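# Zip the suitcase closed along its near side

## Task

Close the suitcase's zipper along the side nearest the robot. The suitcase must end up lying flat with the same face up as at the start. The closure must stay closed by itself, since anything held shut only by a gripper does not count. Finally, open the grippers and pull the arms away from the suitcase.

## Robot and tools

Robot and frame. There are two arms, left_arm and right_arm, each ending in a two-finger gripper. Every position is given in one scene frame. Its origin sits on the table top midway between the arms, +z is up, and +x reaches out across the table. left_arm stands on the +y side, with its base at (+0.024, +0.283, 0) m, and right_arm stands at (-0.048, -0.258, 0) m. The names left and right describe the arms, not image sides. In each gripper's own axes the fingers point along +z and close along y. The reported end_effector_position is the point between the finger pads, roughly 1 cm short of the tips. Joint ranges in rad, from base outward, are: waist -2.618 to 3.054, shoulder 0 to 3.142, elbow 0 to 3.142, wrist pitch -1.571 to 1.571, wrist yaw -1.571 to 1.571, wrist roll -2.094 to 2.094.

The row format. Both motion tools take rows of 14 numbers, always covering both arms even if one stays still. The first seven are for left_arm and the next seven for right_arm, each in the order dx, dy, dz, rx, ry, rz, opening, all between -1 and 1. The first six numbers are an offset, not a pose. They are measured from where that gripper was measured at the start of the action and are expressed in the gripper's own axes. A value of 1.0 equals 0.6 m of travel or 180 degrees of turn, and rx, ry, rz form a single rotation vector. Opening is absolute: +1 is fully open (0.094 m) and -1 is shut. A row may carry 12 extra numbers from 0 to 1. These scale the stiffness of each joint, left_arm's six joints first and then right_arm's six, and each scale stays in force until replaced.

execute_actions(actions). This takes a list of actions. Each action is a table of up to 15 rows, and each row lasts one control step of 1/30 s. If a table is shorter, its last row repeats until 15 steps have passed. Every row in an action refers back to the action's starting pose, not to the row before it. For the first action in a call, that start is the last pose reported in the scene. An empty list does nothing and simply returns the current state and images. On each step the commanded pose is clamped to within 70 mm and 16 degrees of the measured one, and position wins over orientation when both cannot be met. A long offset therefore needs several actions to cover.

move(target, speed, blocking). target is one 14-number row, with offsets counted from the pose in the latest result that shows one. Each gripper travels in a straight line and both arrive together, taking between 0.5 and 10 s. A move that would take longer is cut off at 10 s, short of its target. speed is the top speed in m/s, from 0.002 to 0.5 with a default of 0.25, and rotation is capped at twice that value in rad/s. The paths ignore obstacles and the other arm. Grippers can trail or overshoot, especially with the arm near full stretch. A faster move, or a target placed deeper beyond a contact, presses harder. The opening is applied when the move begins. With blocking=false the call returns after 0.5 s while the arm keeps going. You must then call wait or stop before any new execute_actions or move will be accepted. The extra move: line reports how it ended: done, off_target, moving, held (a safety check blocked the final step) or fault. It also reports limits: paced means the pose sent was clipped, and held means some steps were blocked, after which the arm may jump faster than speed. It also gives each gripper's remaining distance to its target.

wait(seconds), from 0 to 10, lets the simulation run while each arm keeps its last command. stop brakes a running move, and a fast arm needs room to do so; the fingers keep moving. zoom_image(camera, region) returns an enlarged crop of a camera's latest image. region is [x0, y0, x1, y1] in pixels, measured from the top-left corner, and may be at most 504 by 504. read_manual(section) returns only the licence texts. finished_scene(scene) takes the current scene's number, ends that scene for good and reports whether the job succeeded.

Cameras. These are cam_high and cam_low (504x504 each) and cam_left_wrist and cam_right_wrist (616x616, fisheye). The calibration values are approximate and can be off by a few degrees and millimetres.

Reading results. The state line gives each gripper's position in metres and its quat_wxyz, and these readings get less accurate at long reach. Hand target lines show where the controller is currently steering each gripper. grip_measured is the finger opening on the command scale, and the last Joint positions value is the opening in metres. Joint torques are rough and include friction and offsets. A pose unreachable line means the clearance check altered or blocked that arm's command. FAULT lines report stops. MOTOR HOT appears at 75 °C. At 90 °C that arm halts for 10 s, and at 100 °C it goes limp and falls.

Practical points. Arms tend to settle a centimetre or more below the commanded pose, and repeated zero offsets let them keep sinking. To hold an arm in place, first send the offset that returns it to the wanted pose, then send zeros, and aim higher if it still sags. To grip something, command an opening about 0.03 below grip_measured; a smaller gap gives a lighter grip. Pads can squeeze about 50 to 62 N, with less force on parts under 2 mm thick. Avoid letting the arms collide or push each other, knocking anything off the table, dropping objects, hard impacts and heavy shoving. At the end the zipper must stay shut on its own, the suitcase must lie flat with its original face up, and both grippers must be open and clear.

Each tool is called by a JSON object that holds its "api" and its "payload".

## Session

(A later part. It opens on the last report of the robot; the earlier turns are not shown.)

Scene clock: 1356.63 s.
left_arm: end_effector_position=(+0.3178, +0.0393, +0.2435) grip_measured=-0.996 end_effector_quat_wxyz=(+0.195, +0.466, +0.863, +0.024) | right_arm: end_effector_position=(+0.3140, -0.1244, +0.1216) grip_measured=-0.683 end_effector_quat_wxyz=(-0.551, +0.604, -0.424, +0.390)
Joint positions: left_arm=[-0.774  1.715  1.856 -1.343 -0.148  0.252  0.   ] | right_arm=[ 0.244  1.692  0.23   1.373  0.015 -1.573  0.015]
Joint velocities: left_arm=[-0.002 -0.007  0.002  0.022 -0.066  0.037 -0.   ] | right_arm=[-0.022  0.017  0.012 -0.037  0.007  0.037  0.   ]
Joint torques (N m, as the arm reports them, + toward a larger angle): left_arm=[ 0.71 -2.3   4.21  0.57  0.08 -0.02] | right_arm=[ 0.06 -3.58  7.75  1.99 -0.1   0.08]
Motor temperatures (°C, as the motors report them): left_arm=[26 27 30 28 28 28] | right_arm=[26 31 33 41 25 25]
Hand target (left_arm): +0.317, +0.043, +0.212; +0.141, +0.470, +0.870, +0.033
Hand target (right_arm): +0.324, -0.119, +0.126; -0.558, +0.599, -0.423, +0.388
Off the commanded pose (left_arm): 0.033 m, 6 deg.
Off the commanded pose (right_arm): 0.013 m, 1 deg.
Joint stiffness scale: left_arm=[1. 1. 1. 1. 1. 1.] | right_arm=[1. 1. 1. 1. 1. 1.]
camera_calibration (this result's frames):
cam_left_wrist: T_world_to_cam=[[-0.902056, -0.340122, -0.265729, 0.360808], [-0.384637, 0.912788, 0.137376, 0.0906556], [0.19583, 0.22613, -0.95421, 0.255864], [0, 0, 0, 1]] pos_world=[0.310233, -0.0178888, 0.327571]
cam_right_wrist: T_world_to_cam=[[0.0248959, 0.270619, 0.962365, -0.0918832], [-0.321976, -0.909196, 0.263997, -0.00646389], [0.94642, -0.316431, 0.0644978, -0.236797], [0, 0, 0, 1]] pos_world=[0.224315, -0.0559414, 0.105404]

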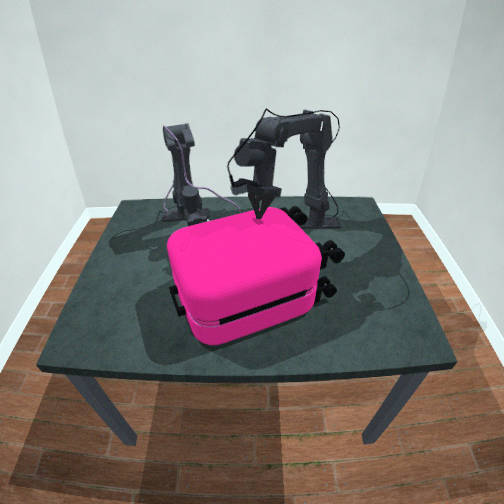

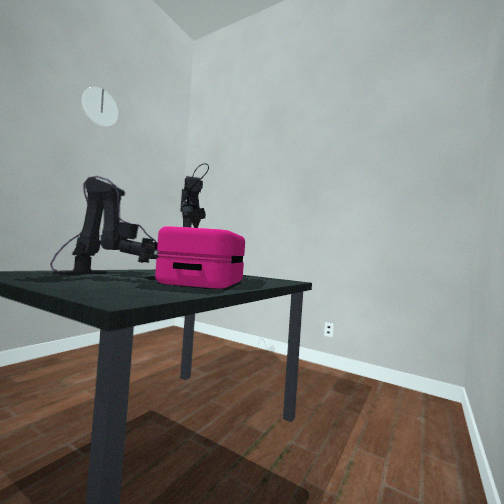

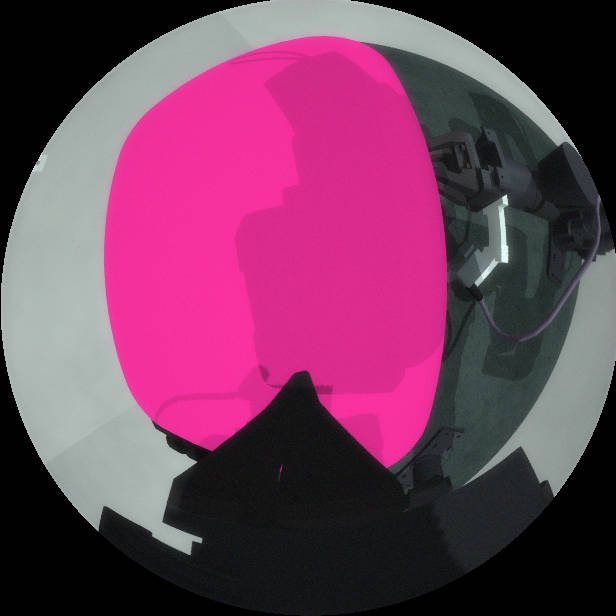

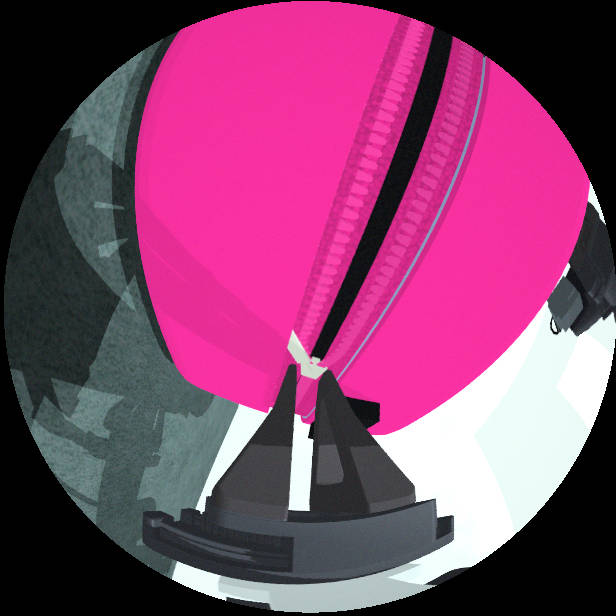

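{"api": "execute_actions", "payload": {"actions": [[[0.02,-0.009,0.05,0.012,0.033,0.002,-1,-0.003,-0.012,0.017,0.008,-0.002,0.003,-0.67],[0.02,-0.009,0.05,0.012,0.033,0.002,-1,-0.004,-0.016,0.017,0.011,-0.003,0.003,-0.67],[0.02,-0.009,0.05,0.012,0.033,0.002,-1,-0.005,-0.02,0.017,0.014,-0.004,0.003,-0.67],[0.02,-0.009,0.05,0.012,0.033,0.002,-1,-0.006,-0.023,0.017,0.016,-0.005,0.003,-0.67],[0.02,-0.009,0.05,0.012,0.033,0.002,-1,-0.008,-0.023,0.017,0.016,-0.006,0.003,-0.67],[0.02,-0.009,0.05,0.012,0.033,0.002,-1,-0.010,-0.023,0.017,0.016,-0.007,0.003,-0.67],[0.02,-0.009,0.05,0.012,0.033,0.002,-1,-0.012,-0.023,0.017,0.016,-0.008,0.003,-0.67],[0.02,-0.009,0.05,0.012,0.033,0.002,-1,-0.014,-0.023,0.017,0.016,-0.009,0.003,-0.67],[0.02,-0.009,0.05,0.012,0.033,0.002,-1,-0.016,-0.023,0.017,0.016,-0.010,0.003,-0.67],[0.02,-0.009,0.05,0.012,0.033,0.002,-1,-0.018,-0.023,0.017,0.016,-0.011,0.003,-0.67],[0.02,-0.009,0.05,0.012,0.033,0.002,-1,-0.020,-0.023,0.017,0.016,-0.012,0.003,-0.67]]]}}

{"api": "zoom_image", "payload": {"camera": "cam_right_wrist", "region": [240, 260, 400, 420]}}

Scene clock: 1372.00 s.
left_arm: end_effector_position=(+0.3178, +0.0393, +0.2435) grip_measured=-0.996 end_effector_quat_wxyz=(+0.195, +0.466, +0.863, +0.024) | right_arm: end_effector_position=(+0.3139, -0.1240, +0.1217) grip_measured=-0.673 end_effector_quat_wxyz=(-0.551, +0.603, -0.424, +0.391)
Joint positions: left_arm=[-0.774  1.715  1.856 -1.343 -0.148  0.252  0.   ] | right_arm=[ 0.247  1.692  0.23   1.374  0.019 -1.573  0.015]
Joint velocities: left_arm=[-0.017 -0.002  0.007 -0.022  0.022 -0.022  0.001] | right_arm=[-0.002  0.002 -0.012  0.022  0.037  0.066 -0.001]
Joint torques (N m, as the arm reports them, + toward a larger angle): left_arm=[ 0.75 -2.21  4.31  0.56  0.05  0.02] | right_arm=[ 1.77 -3.45  7.16  2.47 -0.25  0.13]
Motor temperatures (°C, as the motors report them): left_arm=[26 27 30 28 28 28] | right_arm=[26 31 33 41 25 25]
Hand target (left_arm): +0.317, +0.043, +0.212; +0.141, +0.470, +0.870, +0.033
Hand target (right_arm): +0.319, -0.109, +0.134; -0.575, +0.596, -0.407, +0.386
Off the commanded pose (left_arm): 0.033 m, 6 deg.
Off the commanded pose (right_arm): 0.021 m, 4 deg.
Joint stiffness scale: left_arm=[1. 1. 1. 1. 1. 1.] | right_arm=[1. 1. 1. 1. 1. 1.]
camera_calibration (this result's frames):
cam_left_wrist: T_world_to_cam=[[-0.902056, -0.340122, -0.265729, 0.360808], [-0.384637, 0.912788, 0.137376, 0.0906556], [0.19583, 0.22613, -0.95421, 0.255864], [0, 0, 0, 1]] pos_world=[0.310233, -0.0178888, 0.327571]
cam_right_wrist: T_world_to_cam=[[0.0242969, 0.270647, 0.962372, -0.0919986], [-0.322876, -0.908942, 0.263773, -0.0057982], [0.946129, -0.317136, 0.065301, -0.236599], [0, 0, 0, 1]] pos_world=[0.224217, -0.0554052, 0.105516]

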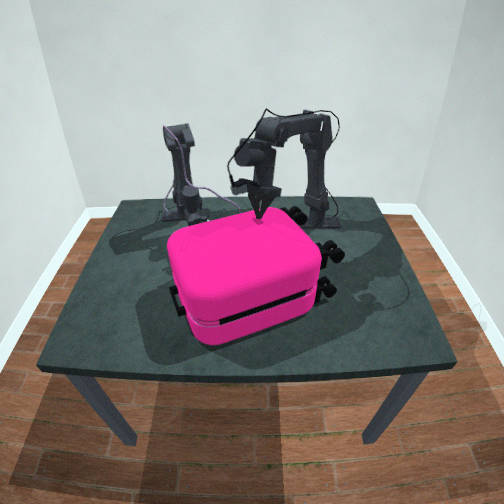

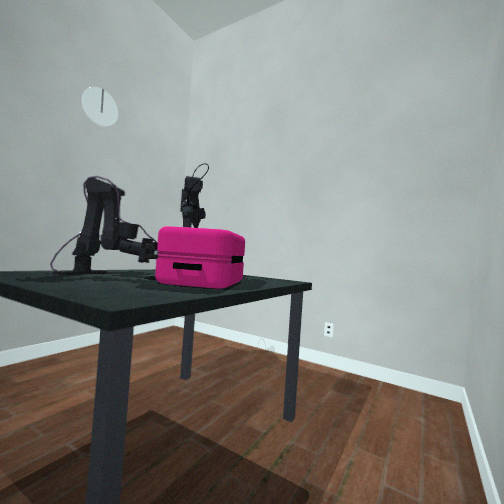

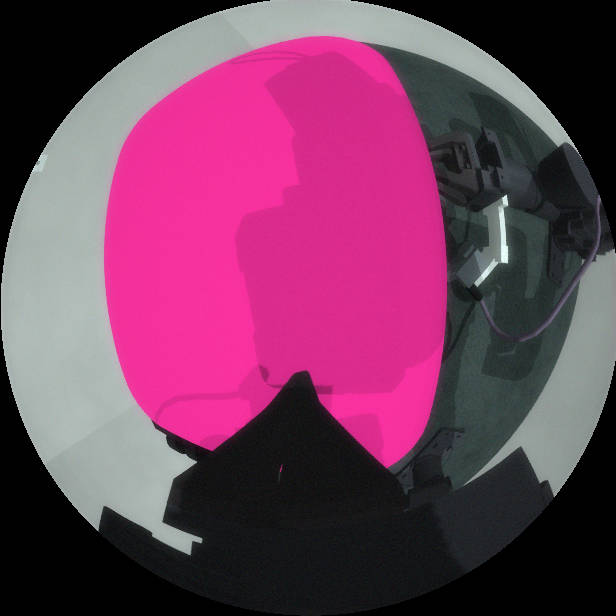

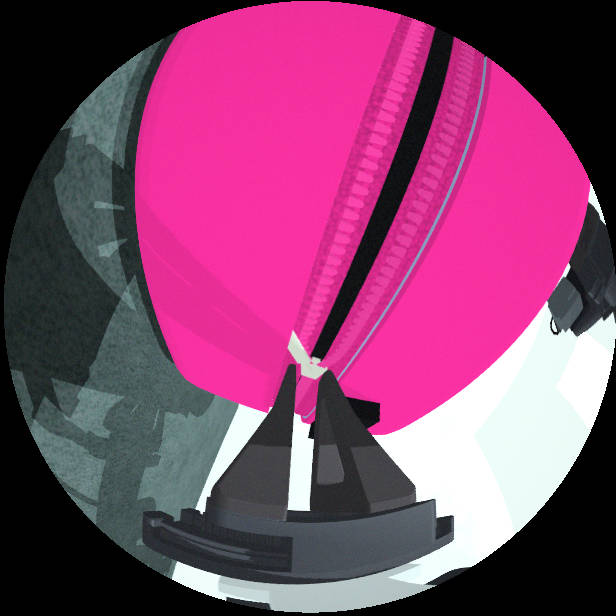

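Region (240, 260, 400, 420) of cam_right_wrist's 616x616 image, scaled by 3.150, with more detail than that image has.

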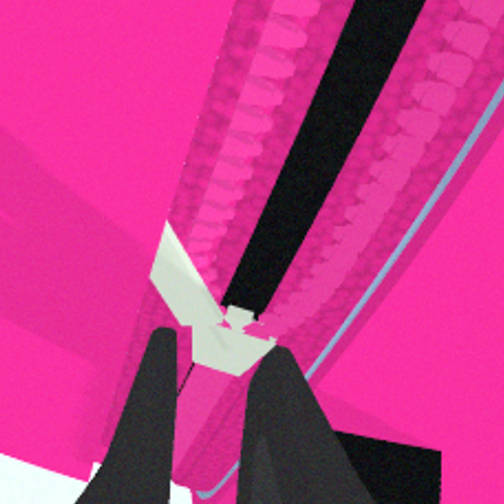

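{"api": "execute_actions", "payload": {"actions": [[[0.02,-0.009,0.05,0.012,0.033,0.002,-1,-0.022,-0.025,0.015,0.018,-0.014,0.003,-0.67],[0.02,-0.009,0.05,0.012,0.033,0.002,-1,-0.024,-0.027,0.015,0.0195,-0.016,0.003,-0.67],[0.02,-0.009,0.05,0.012,0.033,0.002,-1,-0.026,-0.029,0.015,0.021,-0.018,0.003,-0.67],[0.02,-0.009,0.05,0.012,0.033,0.002,-1,-0.028,-0.03,0.015,0.022,-0.020,0.003,-0.67],[0.02,-0.009,0.05,0.012,0.033,0.002,-1,-0.030,-0.03,0.015,0.022,-0.022,0.003,-0.67],[0.02,-0.009,0.05,0.012,0.033,0.002,-1,-0.032,-0.03,0.015,0.022,-0.024,0.003,-0.67],[0.02,-0.009,0.05,0.012,0.033,0.002,-1,-0.034,-0.03,0.015,0.022,-0.026,0.003,-0.67],[0.02,-0.009,0.05,0.012,0.033,0.002,-1,-0.036,-0.03,0.015,0.022,-0.028,0.003,-0.67]]]}}

{"api": "zoom_image", "payload": {"camera": "cam_right_wrist", "region": [240, 260, 400, 420]}}

Scene clock: 1380.90 s.
left_arm: end_effector_position=(+0.3178, +0.0393, +0.2435) grip_measured=-0.996 end_effector_quat_wxyz=(+0.195, +0.466, +0.863, +0.024) | right_arm: end_effector_position=(+0.3138, -0.1236, +0.1220) grip_measured=-0.673 end_effector_quat_wxyz=(-0.551, +0.603, -0.424, +0.390)
Joint positions: left_arm=[-0.774  1.715  1.856 -1.343 -0.148  0.252  0.   ] | right_arm=[ 0.248  1.692  0.23   1.375  0.017 -1.573  0.015]
Joint velocities: left_arm=[ 0.002 -0.002 -0.007  0.007 -0.051 -0.051 -0.   ] | right_arm=[-0.012 -0.002 -0.012 -0.037 -0.037 -0.081 -0.   ]
Joint torques (N m, as the arm reports them, + toward a larger angle): left_arm=[ 0.72 -2.22  4.38  0.56  0.07 -0.02] | right_arm=[ 2.38 -3.77  6.73  2.68 -0.76  0.11]
Motor temperatures (°C, as the motors report them): left_arm=[26 27 30 28 28 28] | right_arm=[26 31 33 41 25 25]
Hand target (left_arm): +0.317, +0.043, +0.212; +0.141, +0.470, +0.870, +0.033
Hand target (right_arm): +0.315, -0.101, +0.138; -0.590, +0.600, -0.389, +0.375
Off the commanded pose (left_arm): 0.033 m, 6 deg.
Off the commanded pose (right_arm): 0.029 m, 6 deg.
Joint stiffness scale: left_arm=[1. 1. 1. 1. 1. 1.] | right_arm=[1. 1. 1. 1. 1. 1.]
camera_calibration (this result's frames):
cam_left_wrist: T_world_to_cam=[[-0.902056, -0.340122, -0.265729, 0.360808], [-0.384637, 0.912788, 0.137376, 0.0906556], [0.19583, 0.22613, -0.95421, 0.255864], [0, 0, 0, 1]] pos_world=[0.310233, -0.0178888, 0.327571]
cam_right_wrist: T_world_to_cam=[[0.0228885, 0.270205, 0.962531, -0.0919925], [-0.321766, -0.909563, 0.262987, -0.0059251], [0.946543, -0.315729, 0.0661241, -0.236476], [0, 0, 0, 1]] pos_world=[0.224033, -0.0551945, 0.105741]

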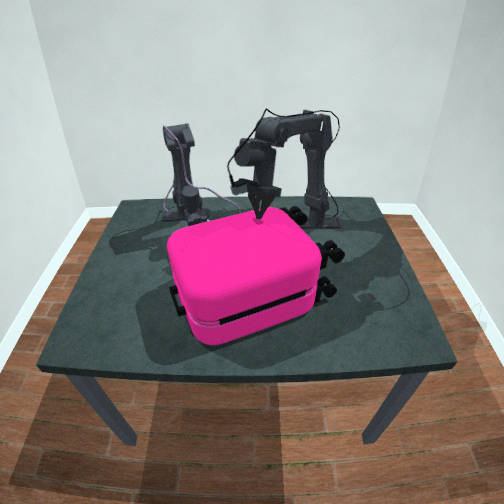

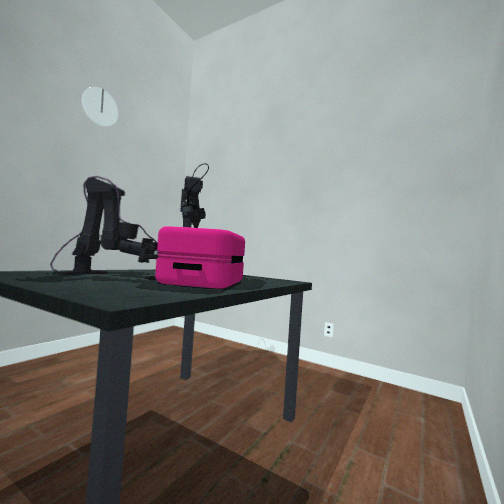

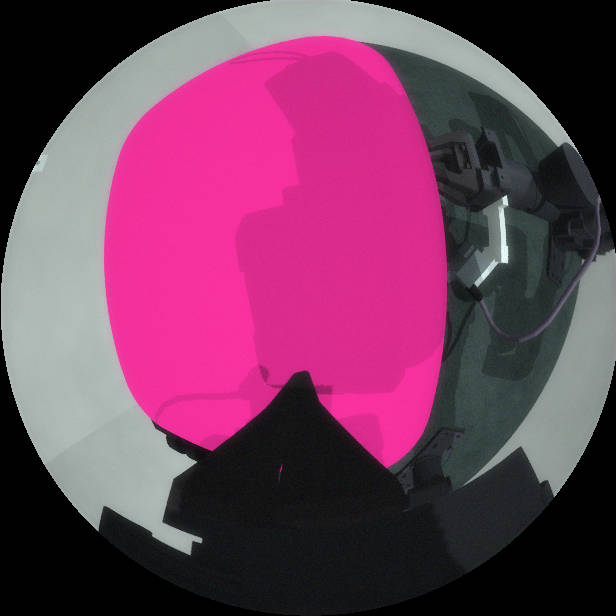

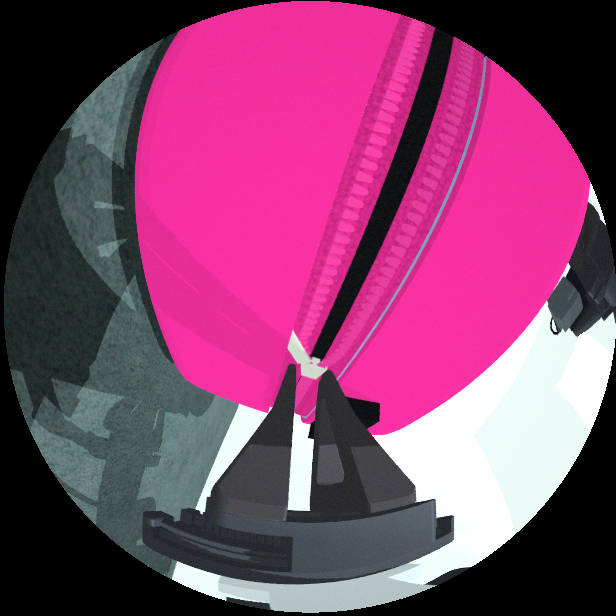

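Region (240, 260, 400, 420) of cam_right_wrist's 616x616 image, scaled by 3.150, with more detail than that image has.

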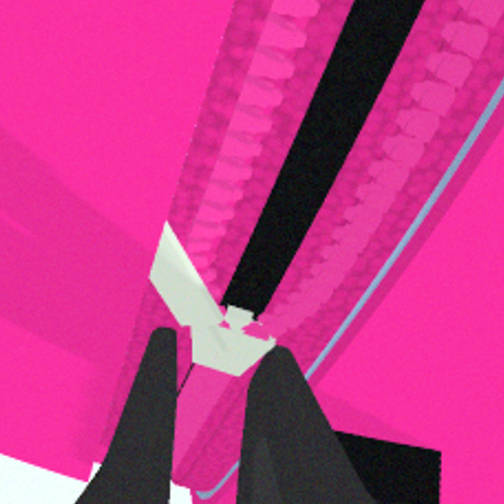

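{"api": "execute_actions", "payload": {"actions": [[[0.02,-0.009,0.05,0.012,0.033,0.002,-1,-0.03,-0.025,0.014,0.018,-0.022,0.003,-0.67],[0.02,-0.009,0.05,0.012,0.033,0.002,-1,-0.024,-0.021,0.013,0.015,-0.016,0.003,-0.67],[0.02,-0.009,0.05,0.012,0.033,0.002,-1,-0.022,-0.019,0.012,0.014,-0.014,0.003,-0.67],[0.02,-0.009,0.05,0.012,0.033,0.002,-1,-0.022,-0.017,0.0105,0.013,-0.014,0.003,-0.67],[0.02,-0.009,0.05,0.012,0.033,0.002,-1,-0.022,-0.015,0.009,0.012,-0.014,0.003,-0.67],[0.02,-0.009,0.05,0.012,0.033,0.002,-1,-0.022,-0.013,0.0075,0.0105,-0.014,0.003,-0.67],[0.02,-0.009,0.05,0.012,0.033,0.002,-1,-0.022,-0.011,0.006,0.009,-0.014,0.003,-0.67],[0.02,-0.009,0.05,0.012,0.033,0.002,-1,-0.022,-0.009,0.0045,0.008,-0.014,0.003,-0.67],[0.02,-0.009,0.05,0.012,0.033,0.002,-1,-0.022,-0.007,0.003,0.007,-0.014,0.003,-0.67],[0.02,-0.009,0.05,0.012,0.033,0.002,-1,-0.022,-0.0055,0.002,0.006,-0.014,0.003,-0.67]]]}}

{"api": "zoom_image", "payload": {"camera": "cam_right_wrist", "region": [240, 260, 400, 420]}}

Scene clock: 1394.00 s.
left_arm: end_effector_position=(+0.3178, +0.0393, +0.2435) grip_measured=-0.996 end_effector_quat_wxyz=(+0.195, +0.466, +0.863, +0.024) | right_arm: end_effector_position=(+0.3136, -0.1240, +0.1217) grip_measured=-0.673 end_effector_quat_wxyz=(-0.551, +0.603, -0.424, +0.391)
Joint positions: left_arm=[-0.774  1.715  1.856 -1.343 -0.148  0.252  0.   ] | right_arm=[ 0.248  1.692  0.229  1.375  0.019 -1.573  0.015]
Joint velocities: left_arm=[ 0.007 -0.007  0.002 -0.022  0.007  0.022  0.   ] | right_arm=[-0.002  0.002  0.012  0.051  0.081 -0.007 -0.001]
Joint torques (N m, as the arm reports them, + toward a larger angle): left_arm=[ 0.67 -2.2   4.23  0.55  0.05  0.01] | right_arm=[ 2.21 -4.24  3.88  2.42 -0.29  0.12]
Motor temperatures (°C, as the motors report them): left_arm=[26 27 30 28 28 28] | right_arm=[27 31 33 43 25 25]
Hand target (left_arm): +0.317, +0.043, +0.212; +0.141, +0.470, +0.870, +0.033
Hand target (right_arm): +0.310, -0.111, +0.125; -0.568, +0.605, -0.411, +0.378
Off the commanded pose (left_arm): 0.033 m, 6 deg.
Off the commanded pose (right_arm): 0.014 m, 3 deg.
Joint stiffness scale: left_arm=[1. 1. 1. 1. 1. 1.] | right_arm=[1. 1. 1. 1. 1. 1.]
camera_calibration (this result's frames):
cam_left_wrist: T_world_to_cam=[[-0.902056, -0.340122, -0.265729, 0.360808], [-0.384637, 0.912788, 0.137376, 0.0906556], [0.19583, 0.22613, -0.95421, 0.255864], [0, 0, 0, 1]] pos_world=[0.310233, -0.0178888, 0.327571]
cam_right_wrist: T_world_to_cam=[[0.0243766, 0.270698, 0.962356, -0.0918911], [-0.323226, -0.908803, 0.263822, -0.0058129], [0.946008, -0.31749, 0.0653433, -0.236385], [0, 0, 0, 1]] pos_world=[0.223984, -0.055458, 0.105412]

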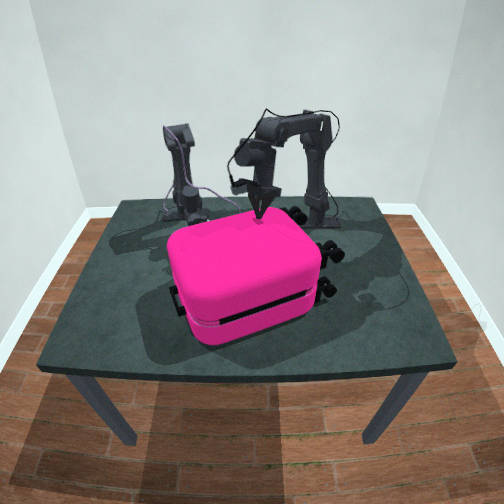

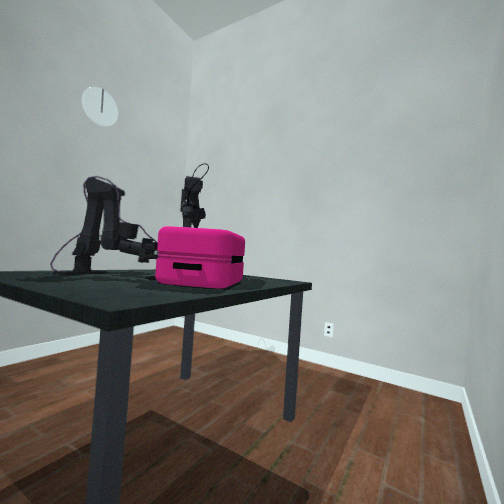

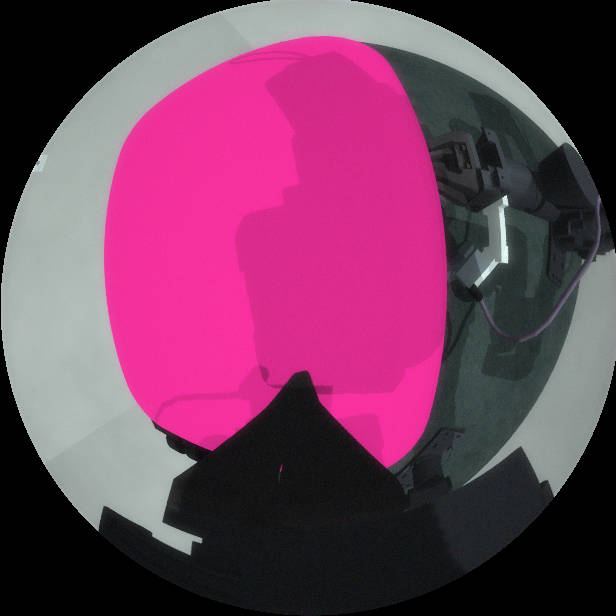

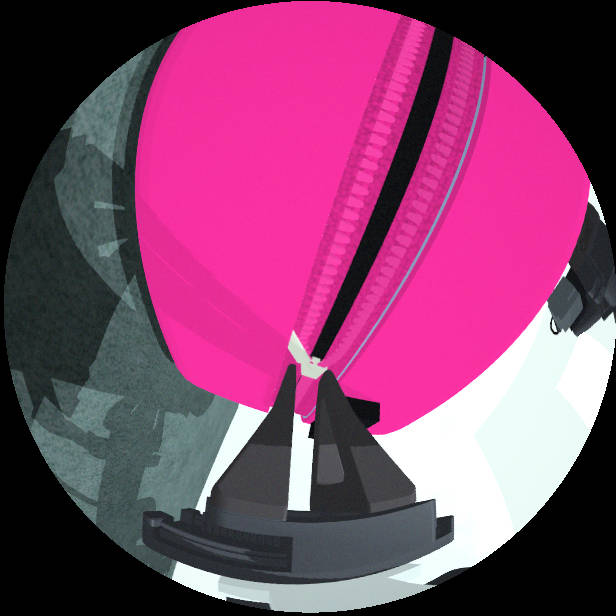

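Region (240, 260, 400, 420) of cam_right_wrist's 616x616 image, scaled by 3.150, with more detail than that image has.

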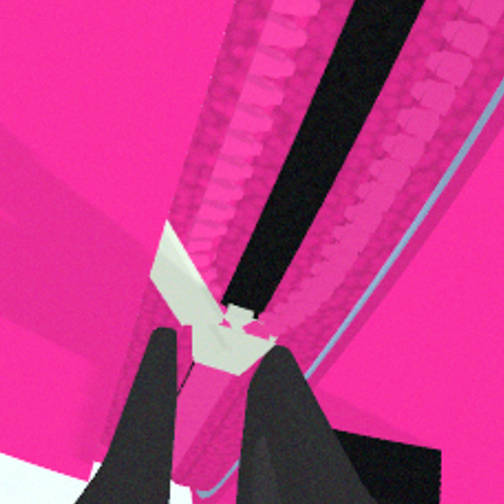

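{"api": "execute_actions", "payload": {"actions": [[[0.02,-0.009,0.05,0.012,0.033,0.002,-1,-0.022,-0.007,0.001,0.007,-0.014,0.003,-0.67],[0.02,-0.009,0.05,0.012,0.033,0.002,-1,-0.022,-0.008,0.0,0.008,-0.014,0.003,-0.67],[0.02,-0.009,0.05,0.012,0.033,0.002,-1,-0.022,-0.008,-0.001,0.009,-0.014,0.003,-0.67],[0.02,-0.009,0.05,0.012,0.033,0.002,-1,-0.022,-0.008,-0.002,0.009,-0.015,0.003,-0.67]]]}}

{"api": "zoom_image", "payload": {"camera": "cam_right_wrist", "region": [240, 260, 400, 420]}}

Scene clock: 1399.20 s.
left_arm: end_effector_position=(+0.3178, +0.0393, +0.2435) grip_measured=-0.996 end_effector_quat_wxyz=(+0.195, +0.466, +0.863, +0.024) | right_arm: end_effector_position=(+0.3125, -0.1223, +0.1224) grip_measured=-0.673 end_effector_quat_wxyz=(-0.553, +0.603, -0.422, +0.390)
Joint positions: left_arm=[-0.774  1.715  1.856 -1.343 -0.148  0.252  0.   ] | right_arm=[ 0.253  1.692  0.227  1.381  0.019 -1.573  0.015]
Joint velocities: left_arm=[-0.012 -0.007 -0.017 -0.051  0.007  0.007 -0.   ] | right_arm=[-0.012 -0.012  0.017  0.037  0.022 -0.022  0.   ]
Joint torques (N m, as the arm reports them, + toward a larger angle): left_arm=[ 0.73 -2.19  4.3   0.58  0.06  0.01] | right_arm=[ 1.57 -4.28  3.04  2.55 -0.33  0.13]
Motor temperatures (°C, as the motors report them): left_arm=[26 27 30 28 28 28] | right_arm=[27 31 33 42 25 25]
Hand target (left_arm): +0.317, +0.043, +0.212; +0.141, +0.470, +0.870, +0.033
Hand target (right_arm): +0.308, -0.112, +0.126; -0.570, +0.603, -0.409, +0.379
Off the commanded pose (left_arm): 0.033 m, 6 deg.
Off the commanded pose (right_arm): 0.012 m, 3 deg.
Joint stiffness scale: left_arm=[1. 1. 1. 1. 1. 1.] | right_arm=[1. 1. 1. 1. 1. 1.]
camera_calibration (this result's frames):
cam_left_wrist: T_world_to_cam=[[-0.902056, -0.340122, -0.265729, 0.360808], [-0.384637, 0.912788, 0.137376, 0.0906556], [0.19583, 0.22613, -0.95421, 0.255864], [0, 0, 0, 1]] pos_world=[0.310233, -0.0178888, 0.327571]
cam_right_wrist: T_world_to_cam=[[0.0195011, 0.269512, 0.962799, -0.091779], [-0.319304, -0.910874, 0.261445, -0.00591774], [0.947452, -0.312524, 0.0682934, -0.235065], [0, 0, 0, 1]] pos_world=[0.222613, -0.0541182, 0.105965]

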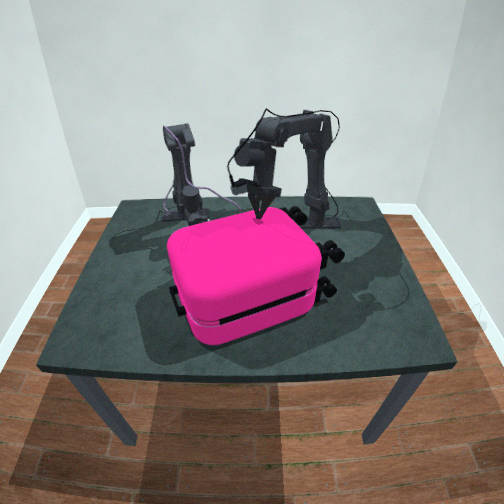

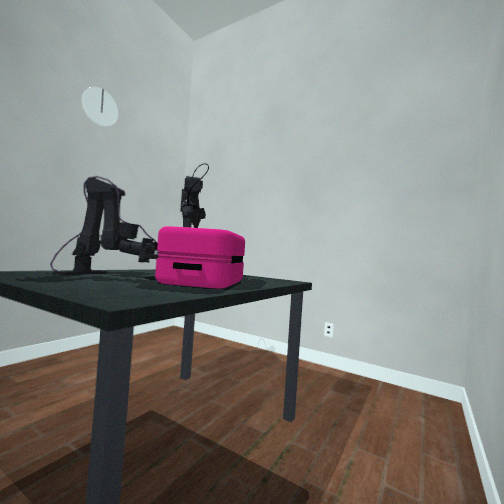

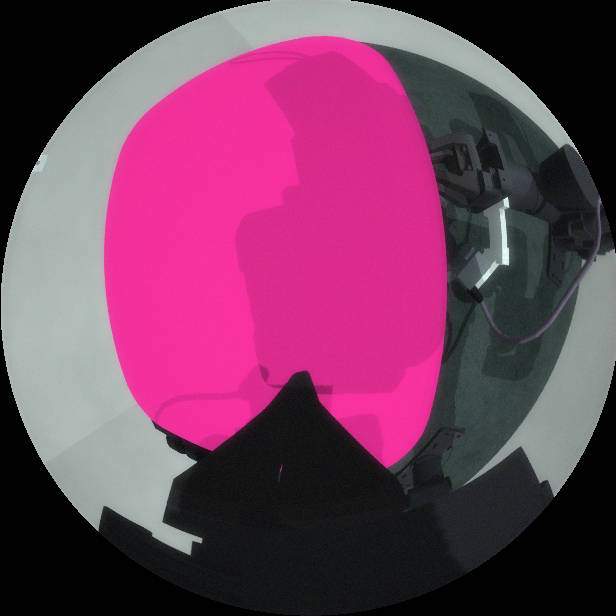

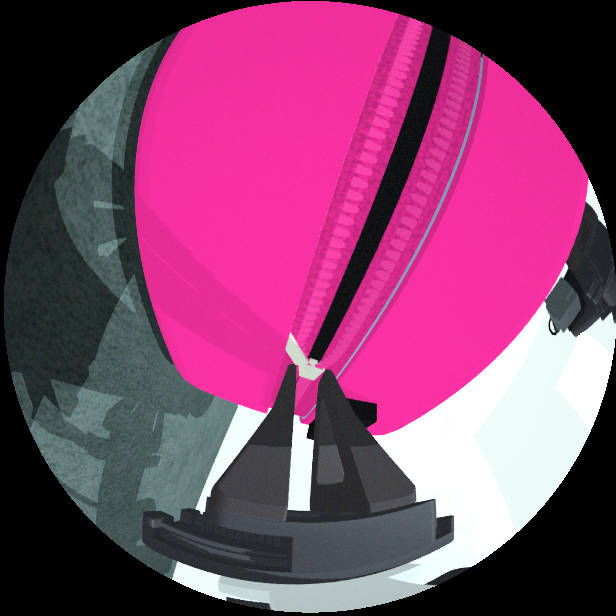

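Region (240, 260, 400, 420) of cam_right_wrist's 616x616 image, scaled by 3.150, with more detail than that image has.

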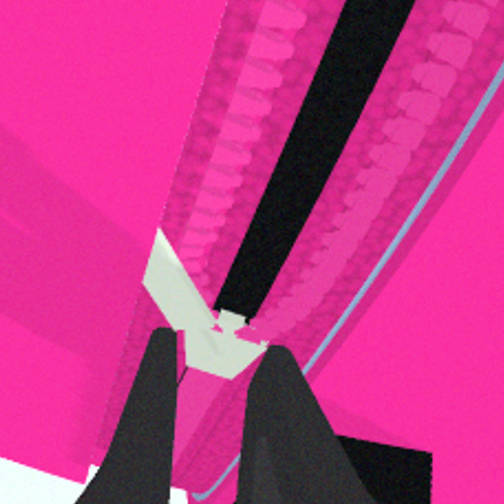

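{"api": "execute_actions", "payload": {"actions": [[[0.02,-0.009,0.05,0.012,0.033,0.002,-1,-0.024,-0.006,-0.001,0.007,-0.016,0.003,-0.67]],[[0.02,-0.009,0.05,0.012,0.033,0.002,-1,-0.026,-0.006,-0.001,0.007,-0.018,0.003,-0.67]]]}}

{"api": "zoom_image", "payload": {"camera": "cam_right_wrist", "region": [240, 260, 400, 420]}}

Scene clock: 1403.57 s.
left_arm: end_effector_position=(+0.3178, +0.0393, +0.2435) grip_measured=-0.996 end_effector_quat_wxyz=(+0.195, +0.466, +0.863, +0.024) | right_arm: end_effector_position=(+0.3118, -0.1203, +0.1225) grip_measured=-0.673 end_effector_quat_wxyz=(-0.554, +0.604, -0.420, +0.389)
Joint positions: left_arm=[-0.774  1.715  1.856 -1.343 -0.148  0.252  0.   ] | right_arm=[ 0.259  1.692  0.227  1.381  0.019 -1.573  0.015]
Joint velocities: left_arm=[-0.012 -0.007  0.002  0.022 -0.007  0.007  0.001] | right_arm=[ 0.002 -0.002 -0.007  0.007 -0.081 -0.007 -0.   ]
Joint torques (N m, as the arm reports them, + toward a larger angle): left_arm=[ 0.68 -2.21  4.29  0.58  0.03  0.  ] | right_arm=[ 2.29 -4.41  3.11  2.49 -0.42  0.11]
Motor temperatures (°C, as the motors report them): left_arm=[26 27 30 28 28 28] | right_arm=[27 31 33 43 25 25]
Hand target (left_arm): +0.317, +0.043, +0.212; +0.141, +0.470, +0.870, +0.033
Hand target (right_arm): +0.306, -0.106, +0.126; -0.574, +0.608, -0.404, +0.373
Off the commanded pose (left_arm): 0.033 m, 6 deg.
Off the commanded pose (right_arm): 0.016 m, 4 deg.
Joint stiffness scale: left_arm=[1. 1. 1. 1. 1. 1.] | right_arm=[1. 1. 1. 1. 1. 1.]
camera_calibration (this result's frames):
cam_left_wrist: T_world_to_cam=[[-0.902056, -0.340122, -0.265729, 0.360808], [-0.384637, 0.912788, 0.137376, 0.0906556], [0.19583, 0.22613, -0.95421, 0.255864], [0, 0, 0, 1]] pos_world=[0.310233, -0.0178888, 0.327571]
cam_right_wrist: T_world_to_cam=[[0.0177191, 0.26948, 0.962843, -0.0918288], [-0.314528, -0.912603, 0.261207, -0.00608576], [0.949083, -0.307469, 0.0685883, -0.233723], [0, 0, 0, 1]] pos_world=[0.221536, -0.0526705, 0.106037]

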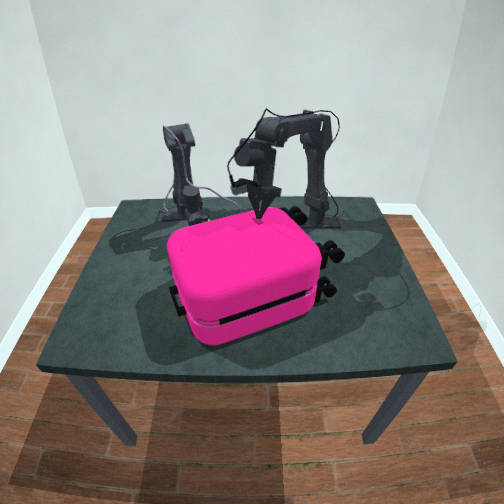

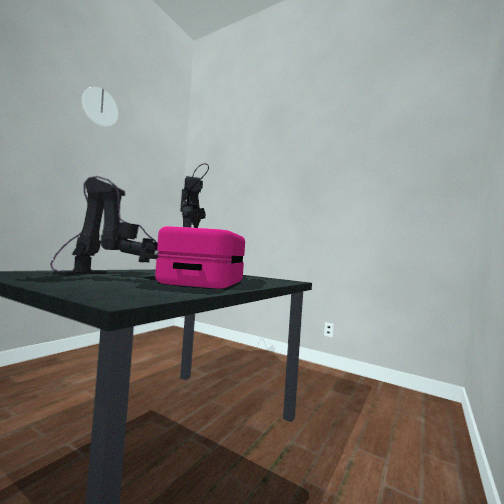

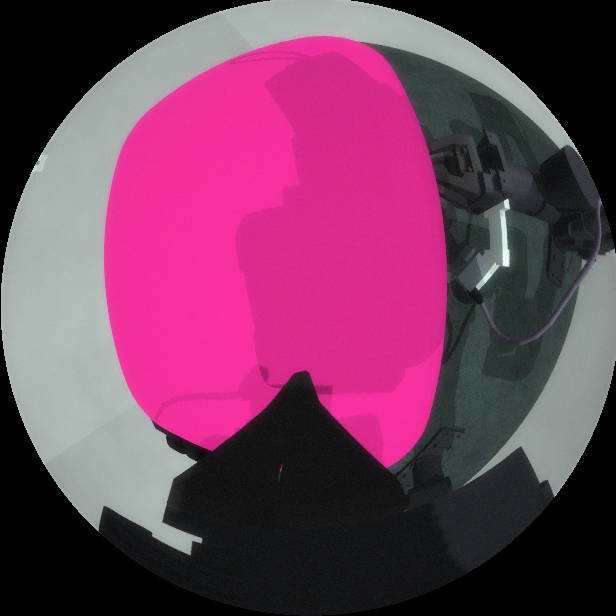

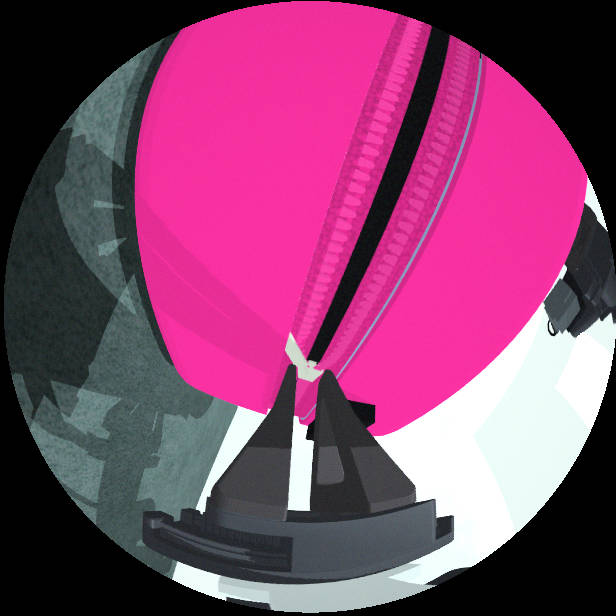

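Region (240, 260, 400, 420) of cam_right_wrist's 616x616 image, scaled by 3.150, with more detail than that image has.

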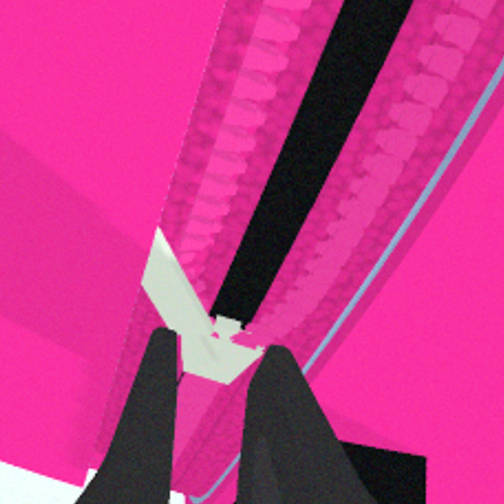

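{"api": "execute_actions", "payload": {"actions": [[[0.02,-0.009,0.05,0.012,0.033,0.002,-1,-0.030,-0.005,-0.002,0.006,-0.021,0.003,-0.67]],[[0.02,-0.009,0.05,0.012,0.033,0.002,-1,-0.032,-0.005,-0.002,0.006,-0.023,0.003,-0.67]]]}}

{"api": "zoom_image", "payload": {"camera": "cam_right_wrist", "region": [240, 260, 400, 420]}}

Scene clock: 1408.67 s.
left_arm: end_effector_position=(+0.3178, +0.0393, +0.2435) grip_measured=-0.996 end_effector_quat_wxyz=(+0.195, +0.466, +0.863, +0.024) | right_arm: end_effector_position=(+0.3087, -0.1133, +0.1224) grip_measured=-0.673 end_effector_quat_wxyz=(-0.559, +0.609, -0.414, +0.382)
Joint positions: left_arm=[-0.774  1.715  1.856 -1.343 -0.148  0.252  0.   ] | right_arm=[ 0.276  1.692  0.225  1.383  0.014 -1.573  0.015]
Joint velocities: left_arm=[ 0.002  0.007  0.007 -0.066 -0.051 -0.007 -0.001] | right_arm=[-0.017  0.002 -0.007  0.022  0.037  0.007 -0.   ]
Joint torques (N m, as the arm reports them, + toward a larger angle): left_arm=[ 0.71 -2.22  4.25  0.56  0.03 -0.02] | right_arm=[ 1.74 -4.56  3.16  2.43 -0.47  0.12]
Motor temperatures (°C, as the motors report them): left_arm=[26 27 30 28 28 28] | right_arm=[27 31 32 43 25 25]
Hand target (left_arm): +0.317, +0.043, +0.212; +0.141, +0.470, +0.870, +0.033
Hand target (right_arm): +0.303, -0.100, +0.125; -0.577, +0.613, -0.398, +0.365
Off the commanded pose (left_arm): 0.033 m, 6 deg.
Off the commanded pose (right_arm): 0.015 m, 3 deg.
Joint stiffness scale: left_arm=[1. 1. 1. 1. 1. 1.] | right_arm=[1. 1. 1. 1. 1. 1.]
camera_calibration (this result's frames):
cam_left_wrist: T_world_to_cam=[[-0.902056, -0.340122, -0.265729, 0.360808], [-0.384637, 0.912788, 0.137376, 0.0906556], [0.19583, 0.22613, -0.95421, 0.255864], [0, 0, 0, 1]] pos_world=[0.310233, -0.0178888, 0.327571]
cam_right_wrist: T_world_to_cam=[[0.0118071, 0.26944, 0.962945, -0.0917196], [-0.293884, -0.919545, 0.2609, -0.00778528], [0.955768, -0.286075, 0.068327, -0.228213], [0, 0, 0, 1]] pos_world=[0.216914, -0.0477322, 0.105945]

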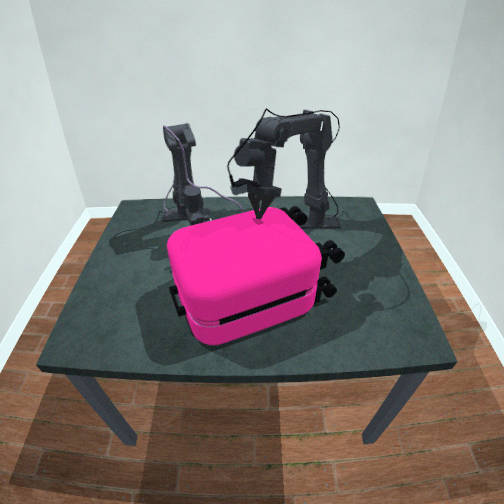

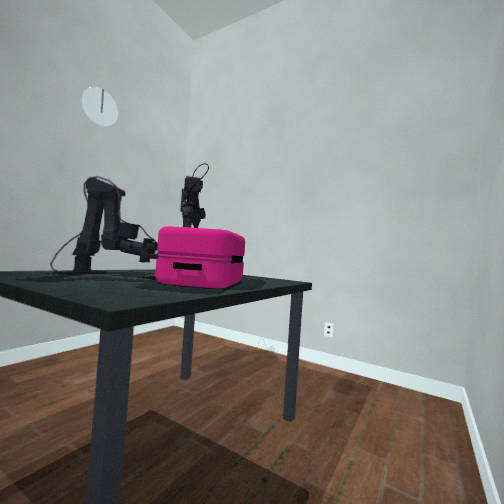

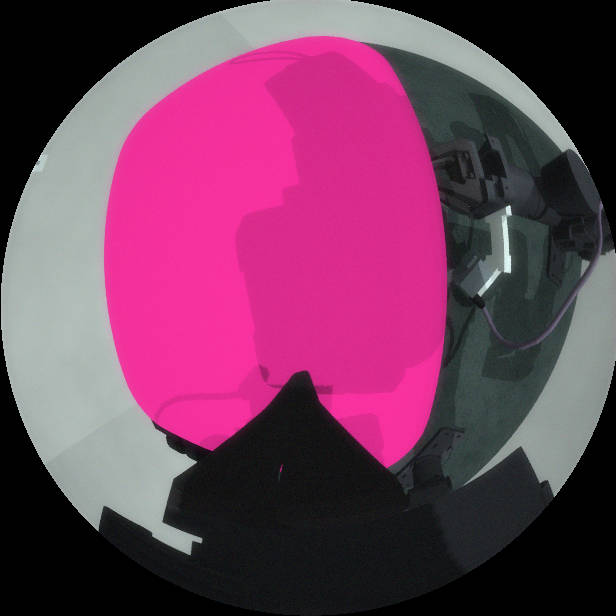

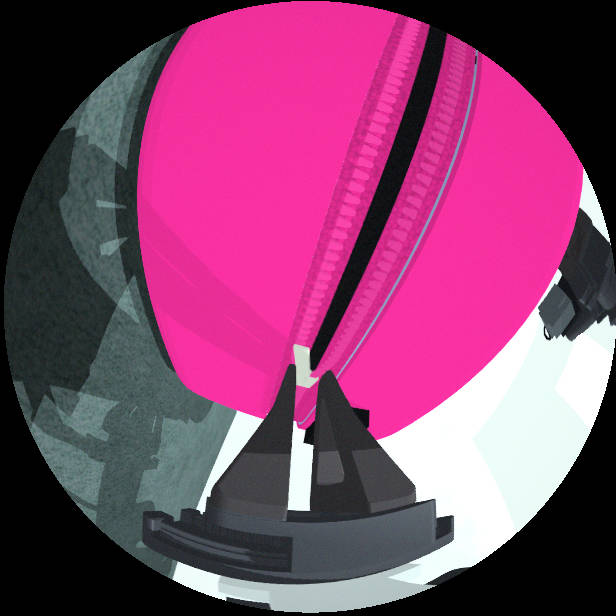

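Region (240, 260, 400, 420) of cam_right_wrist's 616x616 image, scaled by 3.150, with more detail than that image has.

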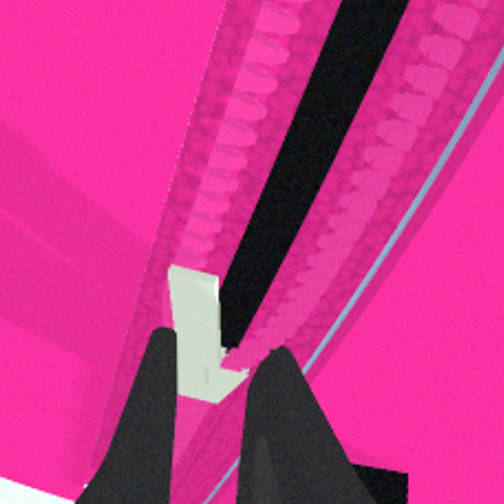

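{"api": "execute_actions", "payload": {"actions": [[[0.02,-0.009,0.05,0.012,0.033,0.002,-1,-0.030,-0.004,-0.001,0.005,-0.021,0.003,-0.67]]]}}

{"api": "zoom_image", "payload": {"camera": "cam_right_wrist", "region": [240, 260, 400, 420]}}

Scene clock: 1413.67 s.
left_arm: end_effector_position=(+0.3178, +0.0393, +0.2435) grip_measured=-0.996 end_effector_quat_wxyz=(+0.195, +0.466, +0.863, +0.024) | right_arm: end_effector_position=(+0.3076, -0.1106, +0.1224) grip_measured=-0.673 end_effector_quat_wxyz=(-0.560, +0.610, -0.411, +0.380)
Joint positions: left_arm=[-0.774  1.715  1.856 -1.343 -0.148  0.252  0.   ] | right_arm=[ 0.284  1.692  0.225  1.383  0.014 -1.573  0.015]
Joint velocities: left_arm=[ 0.002 -0.012  0.002  0.051 -0.007  0.007 -0.002] | right_arm=[ 0.012 -0.007  0.007  0.007  0.007 -0.022 -0.   ]
Joint torques (N m, as the arm reports them, + toward a larger angle): left_arm=[ 0.72 -2.2   4.26  0.56  0.07  0.01] | right_arm=[ 2.03 -4.49  3.21  2.39 -0.45  0.13]
Motor temperatures (°C, as the motors report them): left_arm=[26 27 30 28 28 28] | right_arm=[27 31 32 43 25 25]
Hand target (left_arm): +0.317, +0.043, +0.212; +0.141, +0.470, +0.870, +0.033
Hand target (right_arm): +0.301, -0.097, +0.124; -0.578, +0.615, -0.396, +0.362
Off the commanded pose (left_arm): 0.033 m, 6 deg.
Off the commanded pose (right_arm): 0.015 m, 4 deg.
Joint stiffness scale: left_arm=[1. 1. 1. 1. 1. 1.] | right_arm=[1. 1. 1. 1. 1. 1.]
camera_calibration (this result's frames):
cam_left_wrist: T_world_to_cam=[[-0.902056, -0.340122, -0.265729, 0.360808], [-0.384637, 0.912788, 0.137376, 0.0906556], [0.19583, 0.22613, -0.95421, 0.255864], [0, 0, 0, 1]] pos_world=[0.310233, -0.0178888, 0.327571]
cam_right_wrist: T_world_to_cam=[[0.00989599, 0.269182, 0.963038, -0.0918908], [-0.286853, -0.921843, 0.260615, -0.00799529], [0.957924, -0.278829, 0.0680931, -0.226207], [0, 0, 0, 1]] pos_world=[0.215305, -0.0457082, 0.105981]

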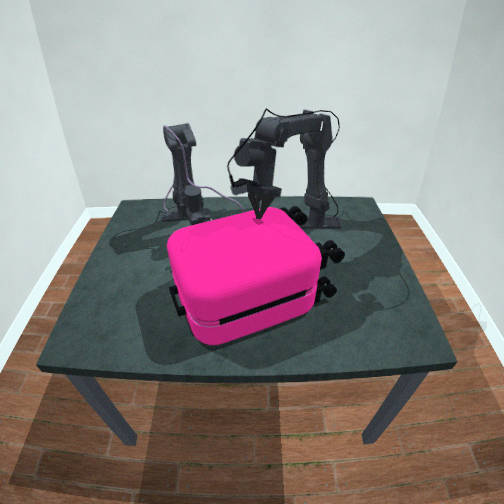

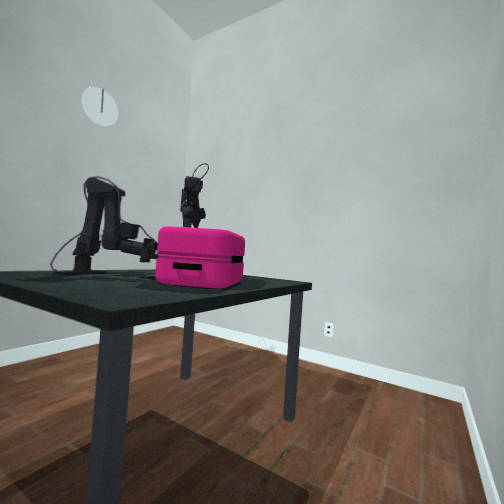

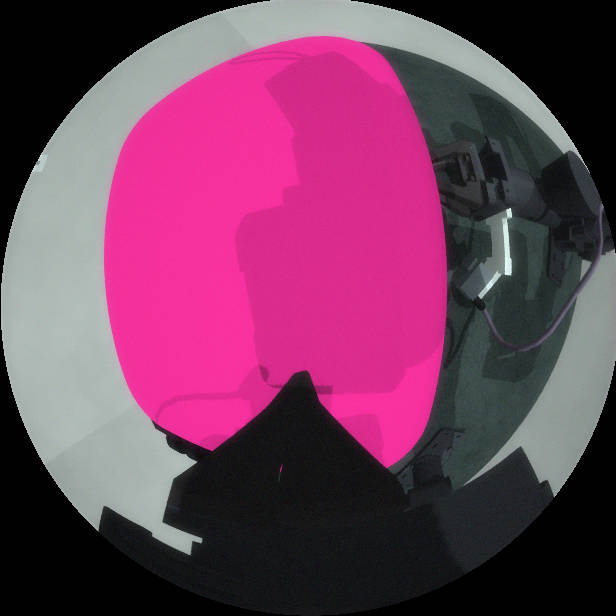

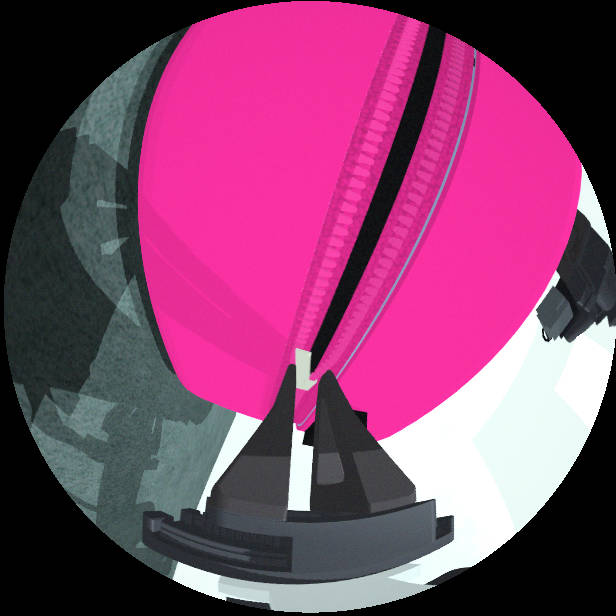

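Region (240, 260, 400, 420) of cam_right_wrist's 616x616 image, scaled by 3.150, with more detail than that image has.

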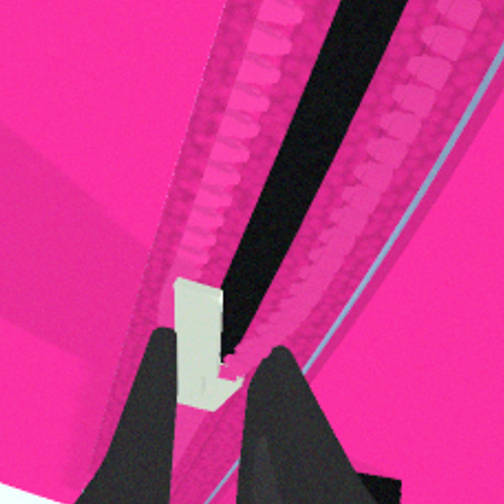

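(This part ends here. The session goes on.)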